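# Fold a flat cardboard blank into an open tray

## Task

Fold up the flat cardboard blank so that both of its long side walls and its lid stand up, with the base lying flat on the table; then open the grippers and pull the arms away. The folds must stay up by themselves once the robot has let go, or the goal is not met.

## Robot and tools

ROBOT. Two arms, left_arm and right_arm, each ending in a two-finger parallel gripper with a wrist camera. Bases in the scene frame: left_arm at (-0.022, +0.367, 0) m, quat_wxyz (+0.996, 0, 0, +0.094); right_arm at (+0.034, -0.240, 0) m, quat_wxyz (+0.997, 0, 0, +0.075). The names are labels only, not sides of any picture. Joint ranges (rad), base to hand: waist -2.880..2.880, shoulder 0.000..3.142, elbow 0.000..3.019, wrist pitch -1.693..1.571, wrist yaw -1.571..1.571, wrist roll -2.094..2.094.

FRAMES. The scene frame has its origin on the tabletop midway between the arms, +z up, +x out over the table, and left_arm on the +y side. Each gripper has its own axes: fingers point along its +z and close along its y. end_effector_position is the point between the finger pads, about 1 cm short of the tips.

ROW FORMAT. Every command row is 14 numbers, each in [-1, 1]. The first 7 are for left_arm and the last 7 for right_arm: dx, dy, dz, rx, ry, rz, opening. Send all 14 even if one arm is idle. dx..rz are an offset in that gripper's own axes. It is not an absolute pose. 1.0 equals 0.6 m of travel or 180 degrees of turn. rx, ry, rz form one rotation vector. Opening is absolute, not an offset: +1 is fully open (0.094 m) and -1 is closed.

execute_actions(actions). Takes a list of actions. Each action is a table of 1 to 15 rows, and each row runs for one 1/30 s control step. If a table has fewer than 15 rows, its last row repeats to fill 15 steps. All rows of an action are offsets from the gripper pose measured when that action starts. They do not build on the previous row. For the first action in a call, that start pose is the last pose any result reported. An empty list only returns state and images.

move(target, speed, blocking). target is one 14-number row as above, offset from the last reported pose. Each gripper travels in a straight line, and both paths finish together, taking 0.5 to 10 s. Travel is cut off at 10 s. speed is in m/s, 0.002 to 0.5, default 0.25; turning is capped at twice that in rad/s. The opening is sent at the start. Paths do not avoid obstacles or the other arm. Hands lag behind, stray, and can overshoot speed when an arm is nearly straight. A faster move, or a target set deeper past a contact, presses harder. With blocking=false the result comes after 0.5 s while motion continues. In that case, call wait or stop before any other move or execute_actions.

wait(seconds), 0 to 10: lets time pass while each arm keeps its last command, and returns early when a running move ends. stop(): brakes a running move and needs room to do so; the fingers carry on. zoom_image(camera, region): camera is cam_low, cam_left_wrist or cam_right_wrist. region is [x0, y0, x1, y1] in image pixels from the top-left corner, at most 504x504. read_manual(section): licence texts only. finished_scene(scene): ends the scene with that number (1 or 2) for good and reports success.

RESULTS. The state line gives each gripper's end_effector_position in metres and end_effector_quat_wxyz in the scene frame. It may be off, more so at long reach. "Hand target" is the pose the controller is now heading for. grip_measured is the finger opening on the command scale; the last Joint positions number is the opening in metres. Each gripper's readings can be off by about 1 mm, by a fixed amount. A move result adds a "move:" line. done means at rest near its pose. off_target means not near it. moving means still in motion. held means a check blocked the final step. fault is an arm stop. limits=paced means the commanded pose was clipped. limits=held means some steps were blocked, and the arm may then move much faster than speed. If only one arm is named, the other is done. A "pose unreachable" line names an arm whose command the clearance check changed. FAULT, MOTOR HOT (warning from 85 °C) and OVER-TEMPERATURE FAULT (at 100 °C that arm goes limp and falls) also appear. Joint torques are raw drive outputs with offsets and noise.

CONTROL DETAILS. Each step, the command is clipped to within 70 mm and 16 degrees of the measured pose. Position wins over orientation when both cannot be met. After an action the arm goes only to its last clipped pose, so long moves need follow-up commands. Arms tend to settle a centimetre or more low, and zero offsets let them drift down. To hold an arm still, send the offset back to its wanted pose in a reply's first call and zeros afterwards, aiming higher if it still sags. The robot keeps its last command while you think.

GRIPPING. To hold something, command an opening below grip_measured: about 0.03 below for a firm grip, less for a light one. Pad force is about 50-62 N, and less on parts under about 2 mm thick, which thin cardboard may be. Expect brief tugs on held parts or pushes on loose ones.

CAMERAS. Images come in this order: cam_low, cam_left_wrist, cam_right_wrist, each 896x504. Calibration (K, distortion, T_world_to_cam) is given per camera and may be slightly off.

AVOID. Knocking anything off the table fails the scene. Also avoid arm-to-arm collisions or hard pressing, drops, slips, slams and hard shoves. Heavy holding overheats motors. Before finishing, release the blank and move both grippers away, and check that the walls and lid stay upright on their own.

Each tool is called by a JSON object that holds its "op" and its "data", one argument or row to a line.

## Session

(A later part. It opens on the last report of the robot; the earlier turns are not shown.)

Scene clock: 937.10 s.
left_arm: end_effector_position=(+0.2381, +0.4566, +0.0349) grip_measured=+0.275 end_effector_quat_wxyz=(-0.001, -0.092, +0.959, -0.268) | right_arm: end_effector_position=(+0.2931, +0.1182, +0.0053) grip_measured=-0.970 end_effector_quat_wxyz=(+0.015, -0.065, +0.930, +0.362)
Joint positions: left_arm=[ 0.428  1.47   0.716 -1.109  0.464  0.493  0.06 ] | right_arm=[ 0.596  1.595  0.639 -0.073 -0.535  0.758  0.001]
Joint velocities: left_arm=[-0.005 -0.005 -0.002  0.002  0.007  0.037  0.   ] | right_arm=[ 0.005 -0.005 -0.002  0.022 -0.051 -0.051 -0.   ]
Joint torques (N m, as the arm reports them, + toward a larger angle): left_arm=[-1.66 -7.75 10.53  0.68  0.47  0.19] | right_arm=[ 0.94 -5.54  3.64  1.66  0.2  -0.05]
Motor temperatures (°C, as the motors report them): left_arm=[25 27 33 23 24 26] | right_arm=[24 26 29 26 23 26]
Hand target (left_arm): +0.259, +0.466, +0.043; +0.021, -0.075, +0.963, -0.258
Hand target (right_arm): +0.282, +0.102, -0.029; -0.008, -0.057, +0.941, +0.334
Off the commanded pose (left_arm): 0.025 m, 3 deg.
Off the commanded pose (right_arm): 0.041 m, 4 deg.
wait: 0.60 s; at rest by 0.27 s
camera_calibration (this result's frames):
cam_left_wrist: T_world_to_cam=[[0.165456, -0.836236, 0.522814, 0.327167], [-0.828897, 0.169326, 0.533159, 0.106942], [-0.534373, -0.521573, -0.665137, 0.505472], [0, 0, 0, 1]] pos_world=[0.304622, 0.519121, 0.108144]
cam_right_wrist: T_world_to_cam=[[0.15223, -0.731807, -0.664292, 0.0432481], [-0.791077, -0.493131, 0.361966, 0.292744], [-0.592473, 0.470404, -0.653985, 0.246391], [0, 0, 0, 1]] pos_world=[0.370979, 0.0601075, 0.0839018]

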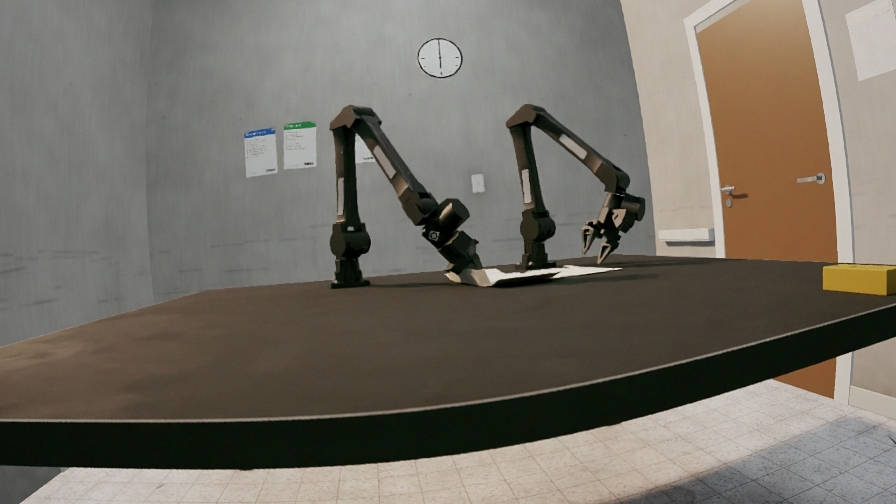

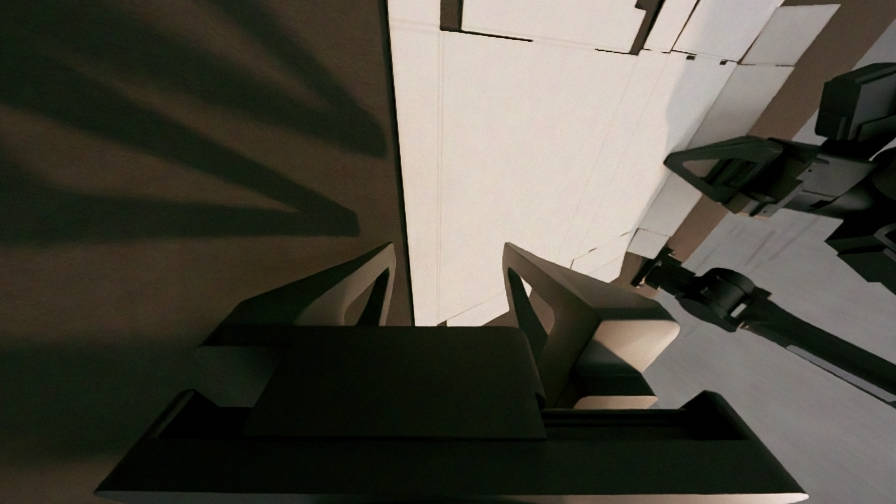

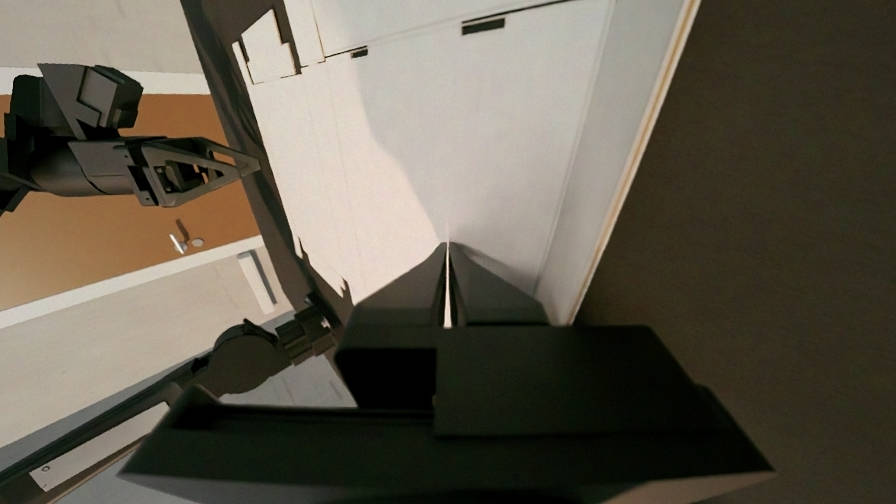

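{"op": "execute_actions", "data": {
  "actions": [
    [[-0.0381,0.0073,-0.0112,-0.0055,-0.0108,0.0138,0.277,0.0225,-0.0582,0.0291,0.0182,0.0122,0.0106,-0.97],[-0.0375,0.0094,-0.0071,-0.0055,-0.0108,0.0138,0.277,0.0225,-0.0582,0.0291,0.0182,0.0122,0.0106,-0.97],[-0.0368,0.0116,-0.0030,-0.0055,-0.0108,0.0138,0.277,0.0225,-0.0582,0.0291,0.0182,0.0122,0.0106,-0.97],[-0.0362,0.0137,0.0011,-0.0055,-0.0108,0.0138,0.277,0.0225,-0.0582,0.0291,0.0182,0.0122,0.0106,-0.97],[-0.0355,0.0159,0.0052,-0.0055,-0.0108,0.0138,0.277,0.0225,-0.0582,0.0291,0.0182,0.0122,0.0106,-0.97],[-0.0348,0.0180,0.0093,-0.0055,-0.0108,0.0138,0.277,0.0225,-0.0582,0.0291,0.0182,0.0122,0.0106,-0.97],[-0.0342,0.0202,0.0134,-0.0055,-0.0108,0.0138,0.277,0.0225,-0.0582,0.0291,0.0182,0.0122,0.0106,-0.97],[-0.0335,0.0223,0.0175,-0.0055,-0.0108,0.0138,0.277,0.0225,-0.0582,0.0291,0.0182,0.0122,0.0106,-0.97],[-0.0335,0.0223,0.0175,-0.0055,-0.0108,0.0138,0.277,0.0225,-0.0582,0.0291,0.0182,0.0122,0.0106,-0.97],[-0.0335,0.0180,0.0201,-0.0055,-0.0108,0.0138,0.277,0.0225,-0.0582,0.0291,0.0182,0.0122,0.0106,-0.97],[-0.0334,0.0136,0.0227,-0.0055,-0.0108,0.0138,0.277,0.0225,-0.0582,0.0291,0.0182,0.0122,0.0106,-0.97],[-0.0334,0.0093,0.0253,-0.0055,-0.0108,0.0138,0.277,0.0225,-0.0582,0.0291,0.0182,0.0122,0.0106,-0.97],[-0.0333,0.0050,0.0279,-0.0055,-0.0108,0.0138,0.277,0.0225,-0.0582,0.0291,0.0182,0.0122,0.0106,-0.97],[-0.0333,0.0006,0.0305,-0.0055,-0.0108,0.0138,0.277,0.0225,-0.0582,0.0291,0.0182,0.0122,0.0106,-0.97],[-0.0332,-0.0037,0.0331,-0.0055,-0.0108,0.0138,0.277,0.0225,-0.0582,0.0291,0.0182,0.0122,0.0106,-0.97]]
  ]
}}

{"op": "wait", "data": {
  "seconds": 0.6
}}

Scene clock: 964.37 s.
left_arm: end_effector_position=(+0.2528, +0.4593, +0.0225) grip_measured=+0.275 end_effector_quat_wxyz=(+0.020, -0.085, +0.961, -0.262) | right_arm: end_effector_position=(+0.2931, +0.1182, +0.0053) grip_measured=-0.970 end_effector_quat_wxyz=(+0.015, -0.065, +0.930, +0.362)
Joint positions: left_arm=[ 0.413  1.503  0.716 -1.027  0.477  0.484  0.06 ] | right_arm=[ 0.596  1.595  0.639 -0.073 -0.535  0.758  0.001]
Joint velocities: left_arm=[-0.22  -0.015 -0.007  0.144 -0.022 -0.081  0.   ] | right_arm=[-0.005 -0.005 -0.022 -0.002 -0.022  0.007  0.   ]
Joint torques (N m, as the arm reports them, + toward a larger angle): left_arm=[-3.01 -9.26  5.46  1.12  0.38 -0.03] | right_arm=[ 0.96 -5.56  3.64  1.65  0.2  -0.05]
Motor temperatures (°C, as the motors report them): left_arm=[25 27 33 23 24 26] | right_arm=[24 26 29 26 23 26]
Hand target (left_arm): +0.258, +0.448, +0.019; +0.021, -0.076, +0.963, -0.259
Hand target (right_arm): +0.282, +0.102, -0.029; -0.008, -0.057, +0.941, +0.334
Off the commanded pose (left_arm): 0.014 m, 1 deg.
Off the commanded pose (right_arm): 0.041 m, 4 deg.
camera_calibration (this result's frames):
cam_left_wrist: T_world_to_cam=[[0.140243, -0.845553, 0.515142, 0.344223], [-0.849983, 0.164021, 0.500625, 0.133775], [-0.5078, -0.508071, -0.695703, 0.494261], [0, 0, 0, 1]] pos_world=[0.316417, 0.520237, 0.0995645]
cam_right_wrist: T_world_to_cam=[[0.15223, -0.731807, -0.664292, 0.0432481], [-0.791077, -0.493131, 0.361966, 0.292744], [-0.592473, 0.470404, -0.653985, 0.246391], [0, 0, 0, 1]] pos_world=[0.370979, 0.0601075, 0.0839018]

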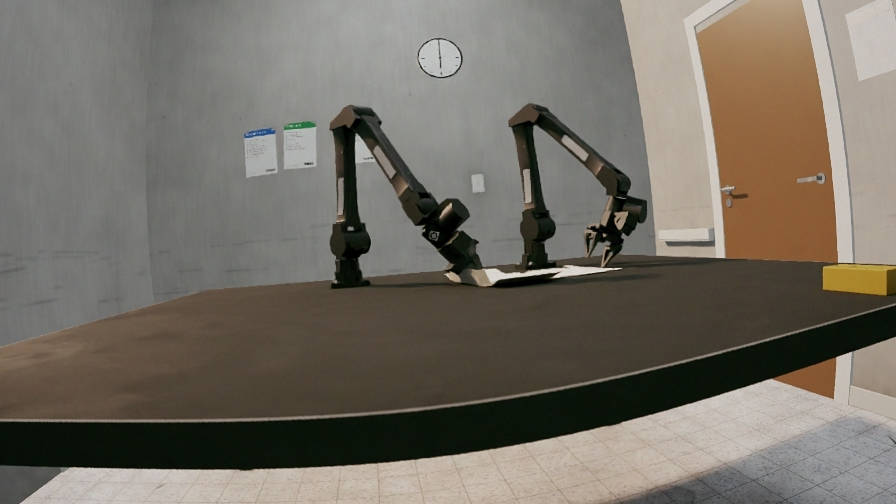

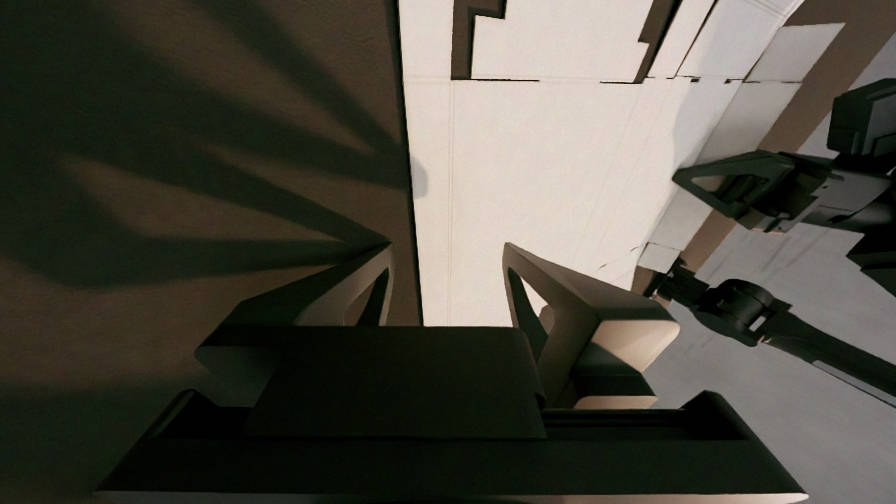

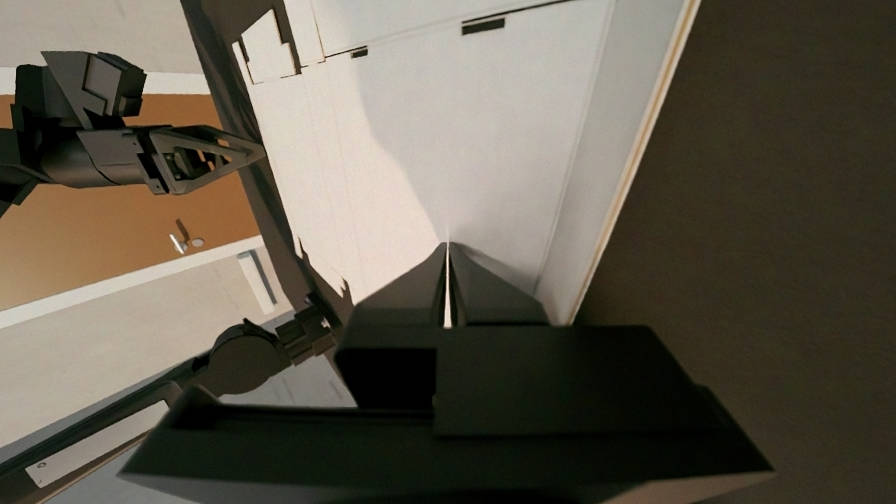

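Scene clock: 964.97 s.
left_arm: end_effector_position=(+0.2581, +0.4529, +0.0224) grip_measured=+0.275 end_effector_quat_wxyz=(+0.021, -0.078, +0.962, -0.260) | right_arm: end_effector_position=(+0.2931, +0.1182, +0.0053) grip_measured=-0.970 end_effector_quat_wxyz=(+0.015, -0.065, +0.930, +0.362)
Joint positions: left_arm=[ 0.385  1.502  0.716 -1.014  0.48   0.467  0.06 ] | right_arm=[ 0.596  1.595  0.639 -0.073 -0.535  0.758  0.001]
Joint velocities: left_arm=[-0.005 -0.005  0.002  0.007 -0.051 -0.007 -0.   ] | right_arm=[ 0.005 -0.005  0.002 -0.002  0.007 -0.037 -0.   ]
Joint torques (N m, as the arm reports them, + toward a larger angle): left_arm=[-2.36 -8.75  5.49  0.98  0.31 -0.12] | right_arm=[ 0.91 -5.55  3.65  1.65  0.2  -0.05]
Motor temperatures (°C, as the motors report them): left_arm=[25 27 33 23 24 26] | right_arm=[24 26 29 26 23 26]
Hand target (left_arm): +0.258, +0.448, +0.019; +0.021, -0.076, +0.963, -0.259
Hand target (right_arm): +0.282, +0.102, -0.029; -0.008, -0.057, +0.941, +0.334
Off the commanded pose (left_arm): 0.007 m, 0 deg.
Off the commanded pose (right_arm): 0.041 m, 4 deg.
wait: 0.60 s; at rest by 0.30 s
camera_calibration (this result's frames):
cam_left_wrist: T_world_to_cam=[[0.126776, -0.849387, 0.512318, 0.343356], [-0.85052, 0.172694, 0.496781, 0.135656], [-0.510434, -0.498717, -0.700528, 0.490197], [0, 0, 0, 1]] pos_world=[0.322062, 0.512685, 0.100097]
cam_right_wrist: T_world_to_cam=[[0.15223, -0.731807, -0.664292, 0.0432481], [-0.791077, -0.493131, 0.361966, 0.292744], [-0.592473, 0.470404, -0.653985, 0.246391], [0, 0, 0, 1]] pos_world=[0.370979, 0.0601075, 0.0839018]

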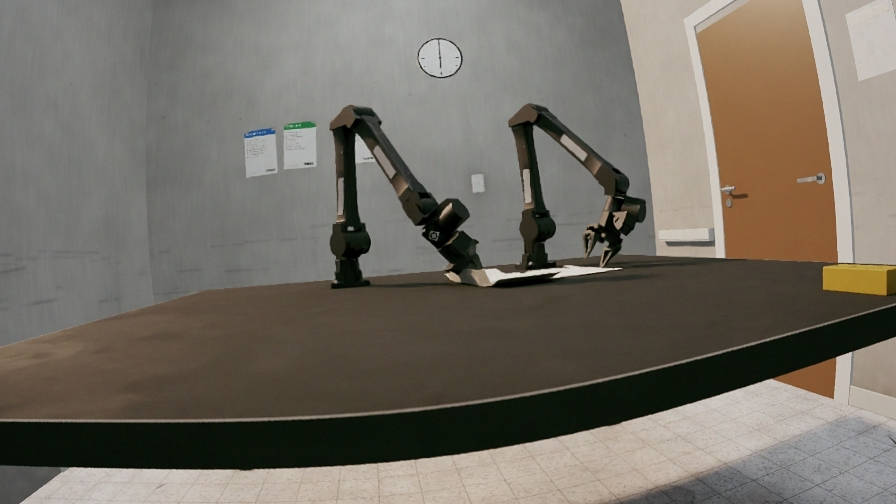

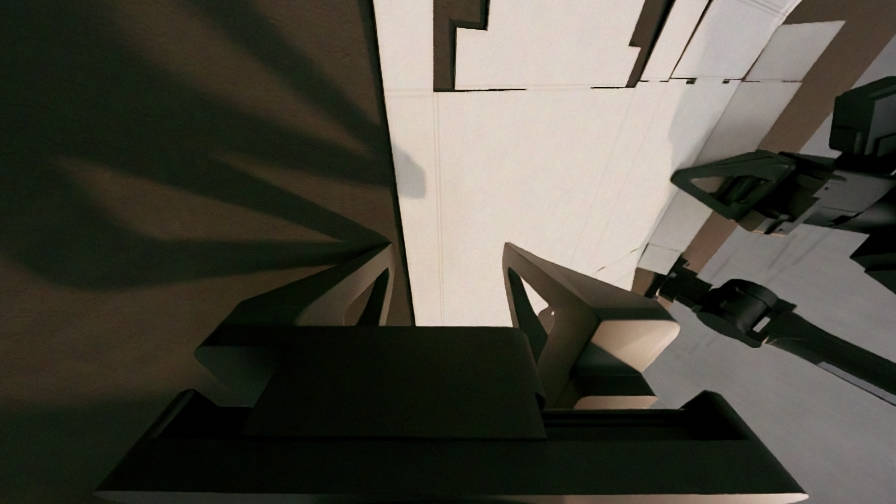

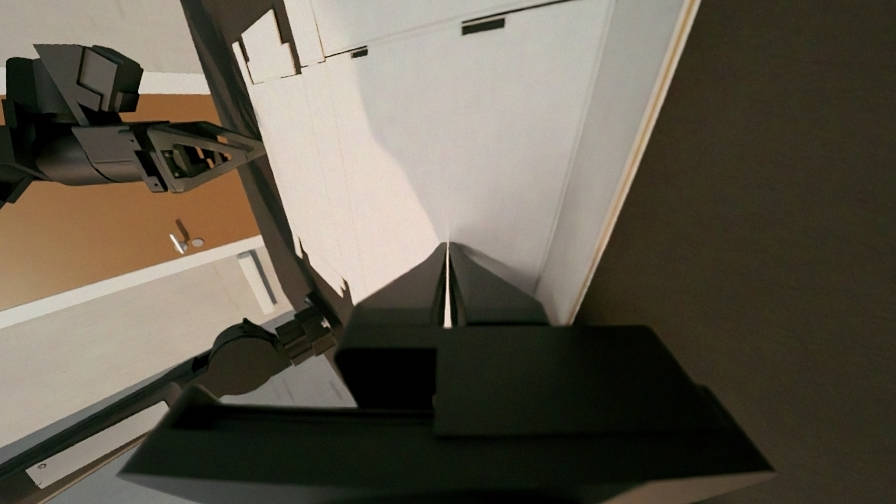

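{"op": "execute_actions", "data": {
  "actions": [
    [[0.0021,-0.0050,0.0113,0,0,0.001,0.277,0.0225,-0.0582,0.0291,0.0182,0.0122,0.0106,-0.97],[0.0045,-0.0064,0.0121,0,0,0.001,0.277,0.0225,-0.0582,0.0291,0.0182,0.0122,0.0106,-0.97],[0.0068,-0.0078,0.0129,0,0,0.000,0.277,0.0225,-0.0582,0.0291,0.0182,0.0122,0.0106,-0.97],[0.0092,-0.0092,0.0137,0,0,0.000,0.277,0.0225,-0.0582,0.0291,0.0182,0.0122,0.0106,-0.97],[0.0116,-0.0106,0.0145,0,0,-0.001,0.277,0.0225,-0.0582,0.0291,0.0182,0.0122,0.0106,-0.97],[0.0140,-0.0120,0.0153,0,0,-0.002,0.277,0.0225,-0.0582,0.0291,0.0182,0.0122,0.0106,-0.97],[0.0164,-0.0134,0.0161,0,0,-0.003,0.277,0.0225,-0.0582,0.0291,0.0182,0.0122,0.0106,-0.97],[0.0188,-0.0148,0.0169,0,0,-0.004,0.277,0.0225,-0.0582,0.0291,0.0182,0.0122,0.0106,-0.97],[0.0212,-0.0162,0.0177,0,0,-0.005,0.277,0.0225,-0.0582,0.0291,0.0182,0.0122,0.0106,-0.97],[0.0236,-0.0176,0.0185,0,0,-0.005,0.277,0.0225,-0.0582,0.0291,0.0182,0.0122,0.0106,-0.97],[0.0250,-0.0190,0.0193,0,0,-0.005,0.277,0.0225,-0.0582,0.0291,0.0182,0.0122,0.0106,-0.97],[0.0260,-0.0204,0.0201,0,0,-0.005,0.277,0.0225,-0.0582,0.0291,0.0182,0.0122,0.0106,-0.97],[0.0270,-0.0218,0.0209,0,0,-0.005,0.277,0.0225,-0.0582,0.0291,0.0182,0.0122,0.0106,-0.97],[0.0280,-0.0232,0.0217,0,0,-0.005,0.277,0.0225,-0.0582,0.0291,0.0182,0.0122,0.0106,-0.97],[0.0280,-0.0246,0.0225,0,0,-0.005,0.277,0.0225,-0.0582,0.0291,0.0182,0.0122,0.0106,-0.97]]
  ]
}}

{"op": "wait", "data": {
  "seconds": 0.5
}}

{"op": "zoom_image", "data": {
  "camera": "cam_low",
  "region": [520, 200, 680, 290]
}}

Scene clock: 979.23 s.
left_arm: end_effector_position=(+0.2514, +0.4451, +0.0223) grip_measured=+0.275 end_effector_quat_wxyz=(+0.031, -0.084, +0.962, -0.256) | right_arm: end_effector_position=(+0.2932, +0.1182, +0.0053) grip_measured=-0.970 end_effector_quat_wxyz=(+0.015, -0.065, +0.930, +0.363)
Joint positions: left_arm=[ 0.377  1.462  0.674 -0.983  0.486  0.44   0.06 ] | right_arm=[ 0.595  1.595  0.639 -0.072 -0.535  0.758  0.001]
Joint velocities: left_arm=[-0.005 -0.054 -0.042  0.066 -0.037 -0.007  0.   ] | right_arm=[ 0.005  0.005 -0.007 -0.007 -0.066 -0.095  0.   ]
Joint torques (N m, as the arm reports them, + toward a larger angle): left_arm=[-2.78 -8.07  4.29  0.21  0.37 -0.17] | right_arm=[ 0.95 -5.61  3.64  1.62  0.2  -0.06]
Motor temperatures (°C, as the motors report them): left_arm=[25 27 32 23 24 26] | right_arm=[24 26 28 26 23 26]
Hand target (left_arm): +0.244, +0.432, +0.018; +0.019, -0.085, +0.962, -0.260
Hand target (right_arm): +0.282, +0.102, -0.029; -0.008, -0.057, +0.941, +0.334
Off the commanded pose (left_arm): 0.016 m, 1 deg.
Off the commanded pose (right_arm): 0.041 m, 4 deg.
camera_calibration (this result's frames):
cam_left_wrist: T_world_to_cam=[[0.133371, -0.851731, 0.506722, 0.337162], [-0.860579, 0.154059, 0.485458, 0.142487], [-0.491545, -0.50082, -0.712435, 0.479265], [0, 0, 0, 1]] pos_world=[0.313234, 0.505245, 0.101426]
cam_right_wrist: T_world_to_cam=[[0.152137, -0.731693, -0.664439, 0.0432264], [-0.791366, -0.492923, 0.361617, 0.292917], [-0.59211, 0.470799, -0.654029, 0.246402], [0, 0, 0, 1]] pos_world=[0.371125, 0.0600077, 0.0839521]

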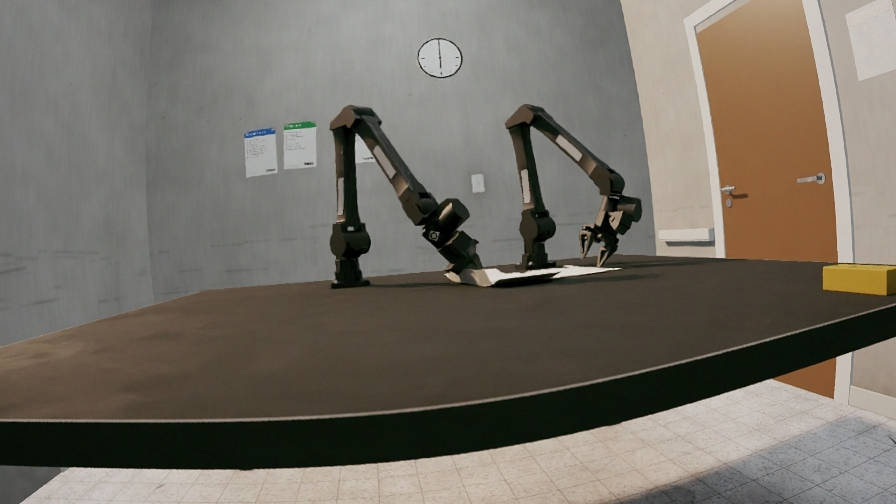

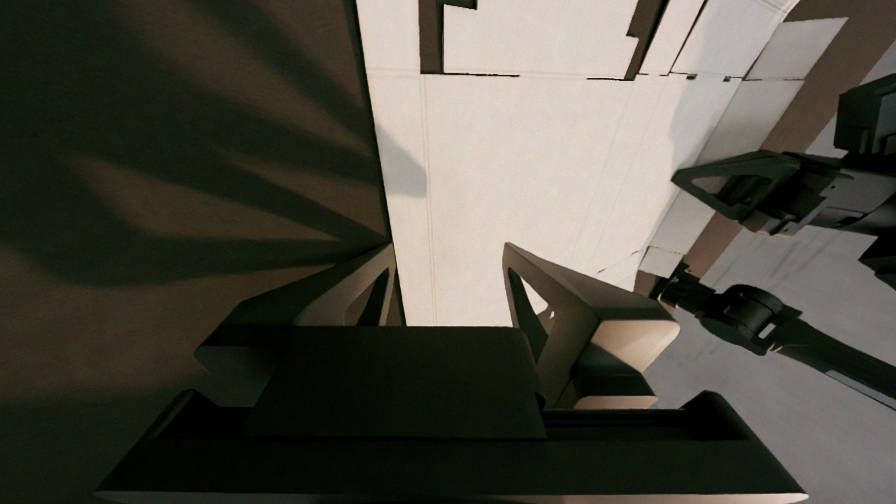

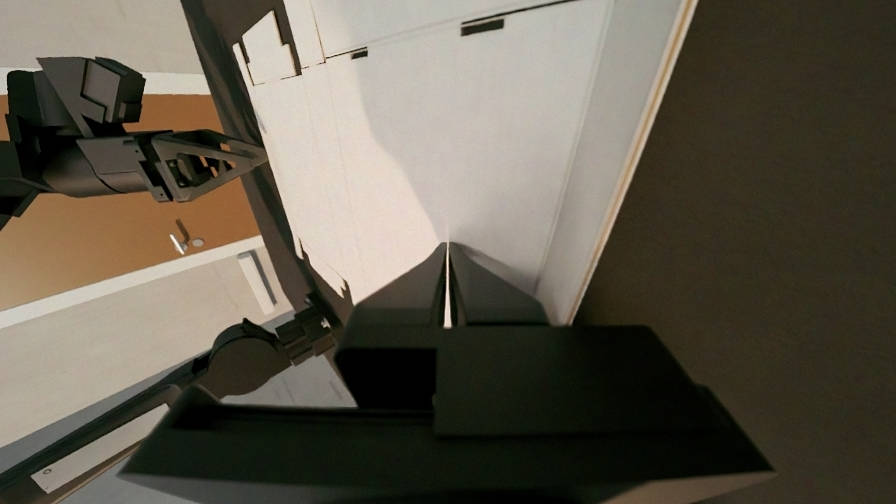

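Scene clock: 979.73 s.
left_arm: end_effector_position=(+0.2516, +0.4452, +0.0223) grip_measured=+0.275 end_effector_quat_wxyz=(+0.031, -0.088, +0.962, -0.255) | right_arm: end_effector_position=(+0.2932, +0.1182, +0.0053) grip_measured=-0.970 end_effector_quat_wxyz=(+0.015, -0.065, +0.930, +0.363)
Joint positions: left_arm=[ 0.377  1.459  0.672 -0.979  0.486  0.43   0.06 ] | right_arm=[ 0.595  1.595  0.639 -0.072 -0.535  0.758  0.001]
Joint velocities: left_arm=[-0.005 -0.015  0.012 -0.002 -0.007  0.037 -0.001] | right_arm=[-0.015 -0.015 -0.007  0.002 -0.022 -0.037 -0.001]
Joint torques (N m, as the arm reports them, + toward a larger angle): left_arm=[-2.91 -8.74  4.2   0.45  0.33 -0.17] | right_arm=[ 0.96 -5.58  3.65  1.64  0.2  -0.06]
Motor temperatures (°C, as the motors report them): left_arm=[25 27 32 23 24 26] | right_arm=[24 26 28 26 23 26]
Hand target (left_arm): +0.244, +0.432, +0.018; +0.019, -0.085, +0.962, -0.260
Hand target (right_arm): +0.282, +0.102, -0.029; -0.008, -0.057, +0.941, +0.334
Off the commanded pose (left_arm): 0.016 m, 2 deg.
Off the commanded pose (right_arm): 0.041 m, 4 deg.
wait: 0.50 s; at rest by 0.17 s
camera_calibration (this result's frames):
cam_left_wrist: T_world_to_cam=[[0.141182, -0.851269, 0.505379, 0.335124], [-0.8614, 0.145963, 0.486502, 0.146448], [-0.487911, -0.504019, -0.712676, 0.479914], [0, 0, 0, 1]] pos_world=[0.312993, 0.50579, 0.101412]
cam_right_wrist: T_world_to_cam=[[0.152137, -0.731693, -0.664439, 0.0432264], [-0.791366, -0.492923, 0.361617, 0.292917], [-0.59211, 0.470799, -0.654029, 0.246402], [0, 0, 0, 1]] pos_world=[0.371125, 0.0600077, 0.0839521]

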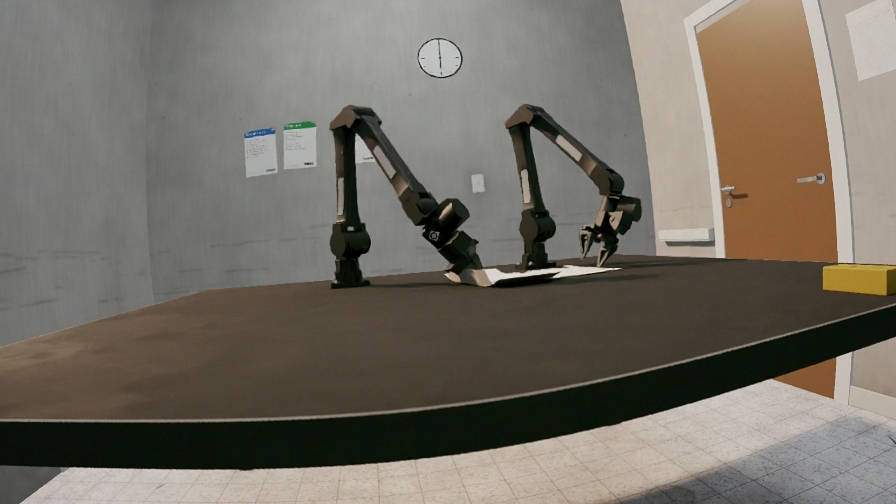

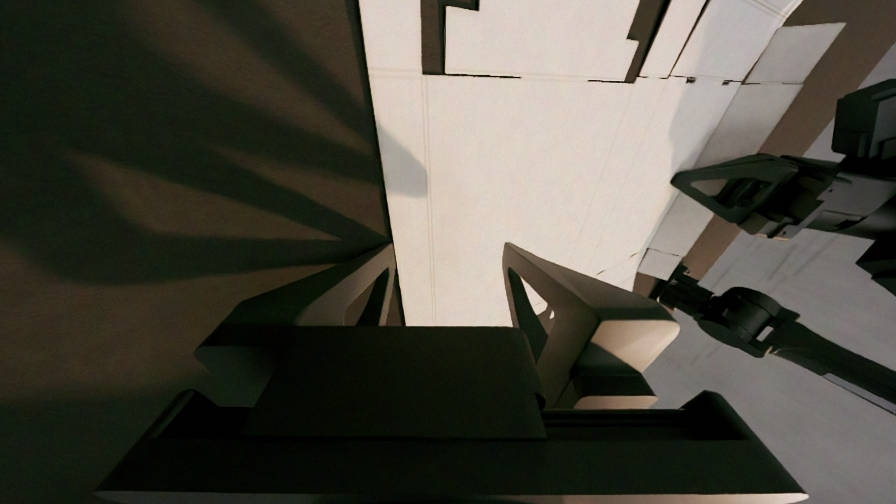

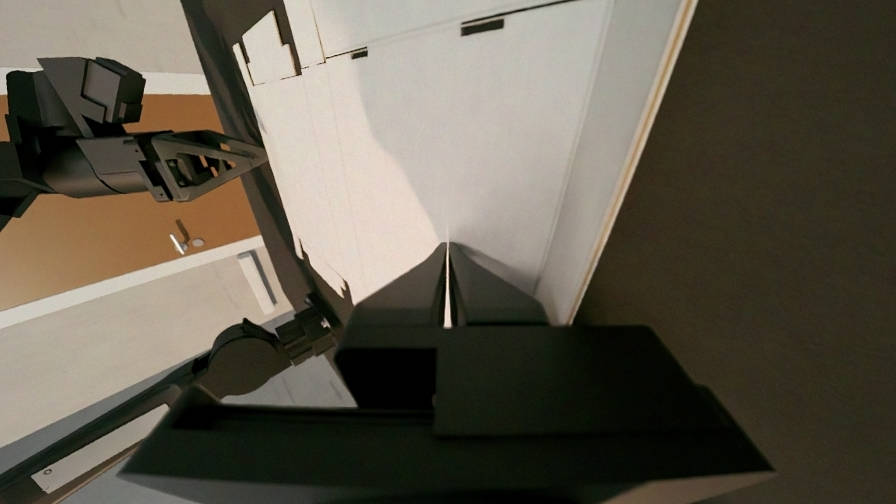

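Region (520, 200, 680, 290) of cam_low's 896x504 image, scaled by 3.150, with more detail than that image has; it fills the top 284 rows of this view, and the rest is white.

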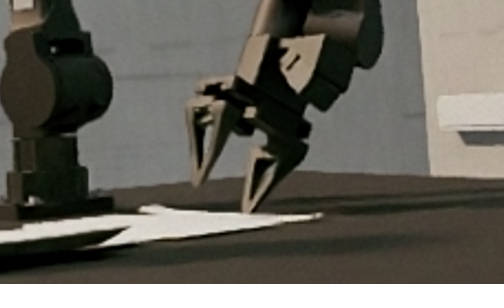

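{"op": "execute_actions", "data": {
  "actions": [
    [[0.0144,-0.0160,0.0118,0.0044,0.0079,0,0.277,0.0225,-0.0582,0.0291,0.0182,0.0122,0.0106,-0.97],[0.0120,-0.0181,0.0077,0.0057,0.0077,0,0.277,0.0225,-0.0582,0.0291,0.0182,0.0122,0.0106,-0.97],[0.0096,-0.0201,0.0035,0.0071,0.0076,0,0.277,0.0225,-0.0582,0.0291,0.0182,0.0122,0.0106,-0.97],[0.0073,-0.0222,-0.0007,0.0085,0.0075,0,0.277,0.0225,-0.0582,0.0291,0.0182,0.0122,0.0106,-0.97],[0.0049,-0.0242,-0.0048,0.0098,0.0073,0,0.277,0.0225,-0.0582,0.0291,0.0182,0.0122,0.0106,-0.97],[0.0025,-0.0262,-0.0090,0.0112,0.0072,0,0.277,0.0225,-0.0582,0.0291,0.0182,0.0122,0.0106,-0.97],[0.0001,-0.0283,-0.0132,0.0126,0.0071,0,0.277,0.0225,-0.0582,0.0291,0.0182,0.0122,0.0106,-0.97],[-0.0023,-0.0303,-0.0173,0.0139,0.0069,0.0004,0.277,0.0225,-0.0582,0.0291,0.0182,0.0122,0.0106,-0.97],[-0.0047,-0.0324,-0.0215,0.0153,0.0068,0.0004,0.277,0.0225,-0.0582,0.0291,0.0182,0.0122,0.0106,-0.97],[-0.0071,-0.0344,-0.0257,0.0167,0.0067,0.0005,0.277,0.0225,-0.0582,0.0291,0.0182,0.0122,0.0106,-0.97],[-0.0095,-0.0364,-0.0298,0.0180,0.0065,0.0005,0.277,0.0225,-0.0582,0.0291,0.0182,0.0122,0.0106,-0.97],[-0.0118,-0.0385,-0.0340,0.0194,0.0064,0.0006,0.277,0.0225,-0.0582,0.0291,0.0182,0.0122,0.0106,-0.97],[-0.0142,-0.0405,-0.0382,0.0208,0.0063,0.0006,0.277,0.0225,-0.0582,0.0291,0.0182,0.0122,0.0106,-0.97],[-0.0166,-0.0426,-0.0423,0.0221,0.0061,0.0007,0.277,0.0225,-0.0582,0.0291,0.0182,0.0122,0.0106,-0.97],[-0.0190,-0.0446,-0.0465,0.0235,0.0060,0.0007,0.277,0.0225,-0.0582,0.0291,0.0182,0.0122,0.0106,-0.97]]
  ]
}}

{"op": "wait", "data": {
  "seconds": 0.5
}}

{"op": "zoom_image", "data": {
  "camera": "cam_low",
  "region": [430, 160, 680, 300]
}}

Scene clock: 999.53 s.
left_arm: end_effector_position=(+0.2478, +0.4382, +0.0371) grip_measured=+0.276 end_effector_quat_wxyz=(+0.006, -0.098, +0.954, -0.282) | right_arm: end_effector_position=(+0.2980, +0.1153, +0.0052) grip_measured=-0.970 end_effector_quat_wxyz=(+0.019, -0.060, +0.930, +0.362)
Joint positions: left_arm=[ 0.377  1.459  0.704 -1.084  0.512  0.43   0.06 ] | right_arm=[ 0.584  1.595  0.639 -0.07  -0.532  0.757  0.001]
Joint velocities: left_arm=[-0.015 -0.015  0.193 -0.325  0.11  -0.022  0.   ] | right_arm=[-0.005 -0.005  0.002  0.007  0.11  -0.066 -0.   ]
Joint torques (N m, as the arm reports them, + toward a larger angle): left_arm=[ -1.97 -10.15   9.5   -0.64   1.74   0.23] | right_arm=[ 1.42 -5.61  3.68  1.55  0.02 -0.06]
Motor temperatures (°C, as the motors report them): left_arm=[25 27 31 23 24 26] | right_arm=[24 26 28 26 23 26]
Hand target (left_arm): +0.263, +0.438, +0.059; +0.026, -0.083, +0.953, -0.291
Hand target (right_arm): +0.282, +0.101, -0.029; -0.007, -0.057, +0.941, +0.334
Off the commanded pose (left_arm): 0.028 m, 3 deg.
Off the commanded pose (right_arm): 0.042 m, 5 deg.
camera_calibration (this result's frames):
cam_left_wrist: T_world_to_cam=[[0.171321, -0.81885, 0.547845, 0.298994], [-0.838253, 0.171027, 0.517767, 0.119109], [-0.517669, -0.547937, -0.657103, 0.509648], [0, 0, 0, 1]] pos_world=[0.312449, 0.503715, 0.109418]
cam_right_wrist: T_world_to_cam=[[0.146298, -0.733889, -0.663328, 0.0423298], [-0.79882, -0.483166, 0.35838, 0.296414], [-0.583509, 0.47745, -0.656932, 0.247171], [0, 0, 0, 1]] pos_world=[0.374815, 0.056271, 0.0842239]

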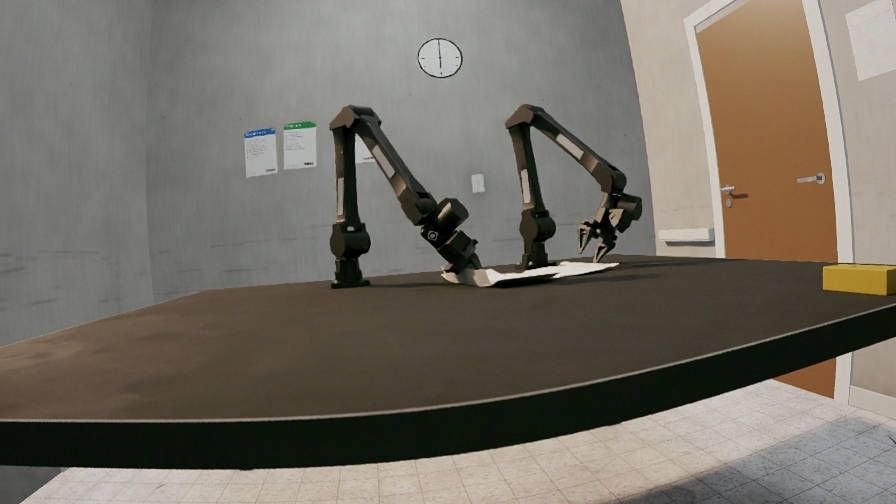

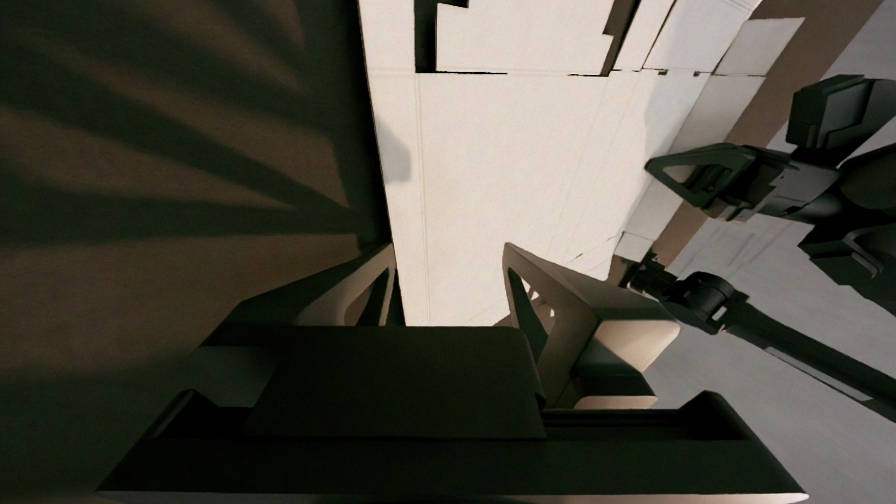

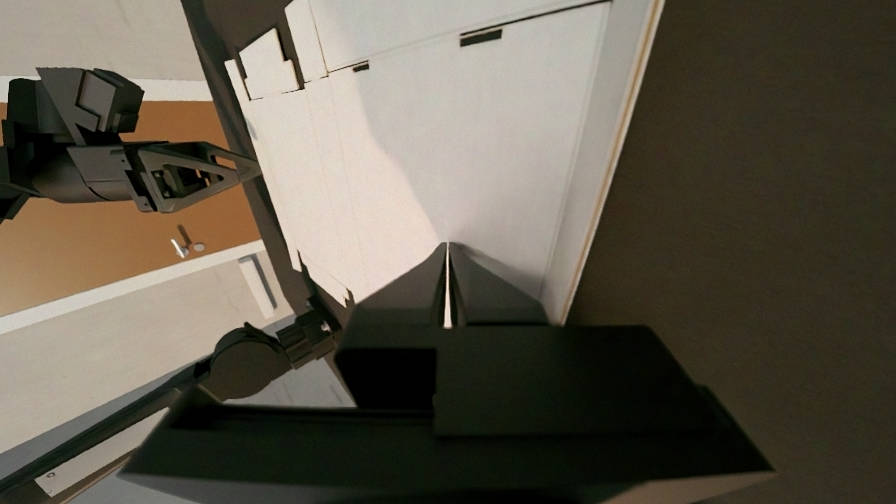

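Scene clock: 1000.03 s.
left_arm: end_effector_position=(+0.2504, +0.4383, +0.0433) grip_measured=+0.276 end_effector_quat_wxyz=(+0.007, -0.098, +0.953, -0.286) | right_arm: end_effector_position=(+0.2984, +0.1150, +0.0052) grip_measured=-0.970 end_effector_quat_wxyz=(+0.019, -0.060, +0.930, +0.362)
Joint positions: left_arm=[ 0.377  1.454  0.718 -1.106  0.52   0.433  0.06 ] | right_arm=[ 0.583  1.595  0.639 -0.07  -0.531  0.757  0.001]
Joint velocities: left_arm=[-0.005 -0.015 -0.012  0.002  0.007  0.007 -0.001] | right_arm=[-0.015 -0.005  0.007  0.007  0.051 -0.037  0.   ]
Joint torques (N m, as the arm reports them, + toward a larger angle): left_arm=[-1.59 -9.77  9.51 -0.76  1.53  0.2 ] | right_arm=[ 1.74 -5.55  3.67  1.56  0.03 -0.05]
Motor temperatures (°C, as the motors report them): left_arm=[25 27 31 23 24 26] | right_arm=[24 26 28 26 23 26]
Hand target (left_arm): +0.263, +0.438, +0.059; +0.026, -0.083, +0.953, -0.291
Hand target (right_arm): +0.282, +0.101, -0.029; -0.007, -0.057, +0.941, +0.334
Off the commanded pose (left_arm): 0.022 m, 3 deg.
Off the commanded pose (right_arm): 0.042 m, 5 deg.
wait: 0.50 s; at rest by 0.27 s
camera_calibration (this result's frames):
cam_left_wrist: T_world_to_cam=[[0.169883, -0.813866, 0.555664, 0.293052], [-0.839685, 0.175593, 0.513903, 0.116564], [-0.515819, -0.553886, -0.653561, 0.51709], [0, 0, 0, 1]] pos_world=[0.314817, 0.504446, 0.115209]
cam_right_wrist: T_world_to_cam=[[0.145458, -0.734245, -0.663118, 0.0422903], [-0.799546, -0.482007, 0.358323, 0.296712], [-0.582724, 0.478073, -0.657175, 0.247273], [0, 0, 0, 1]] pos_world=[0.375176, 0.055854, 0.0842265]

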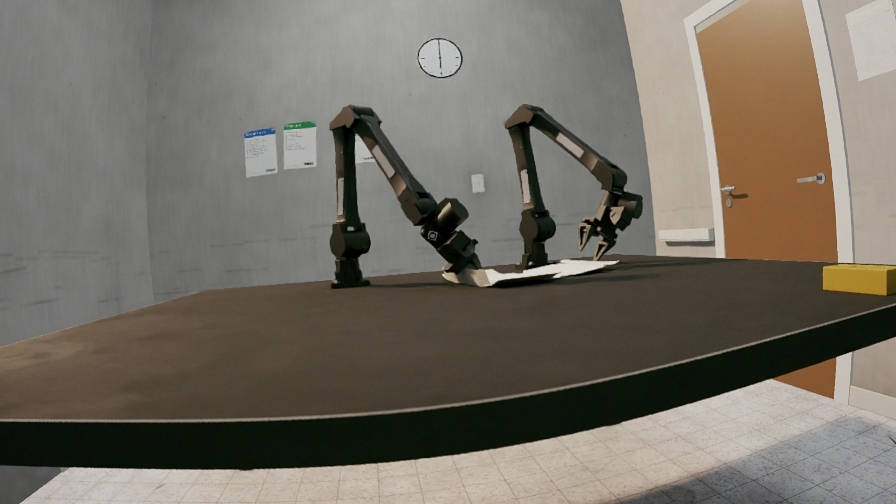

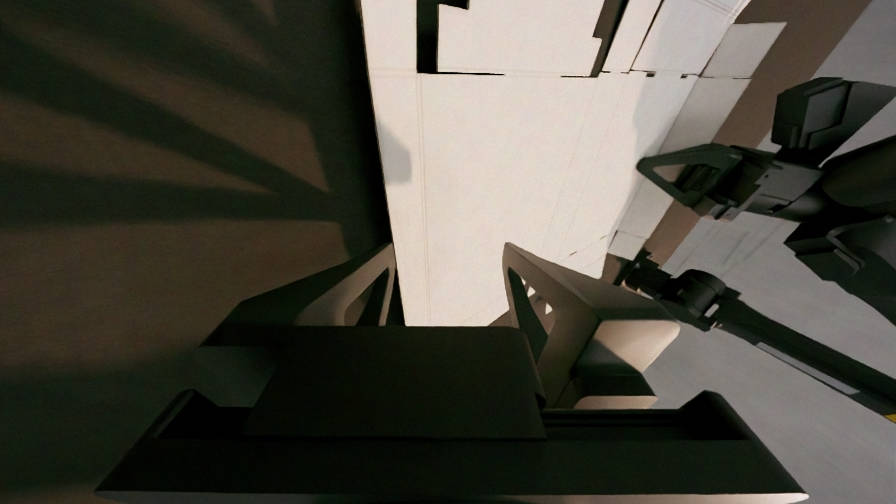

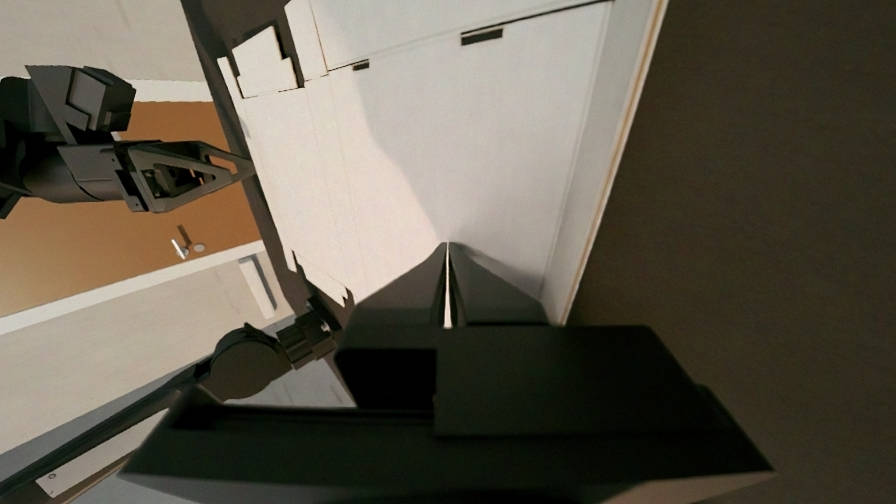

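Region (430, 160, 680, 300) of cam_low's 896x504 image, scaled by 2.016, with more detail than that image has; it fills the top 282 rows of this view, and the rest is white.

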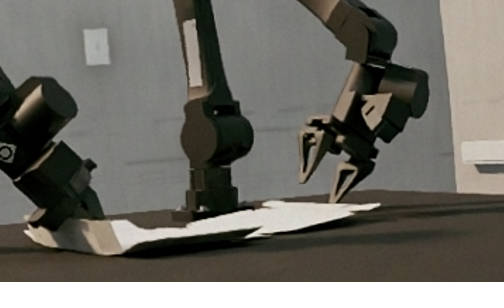

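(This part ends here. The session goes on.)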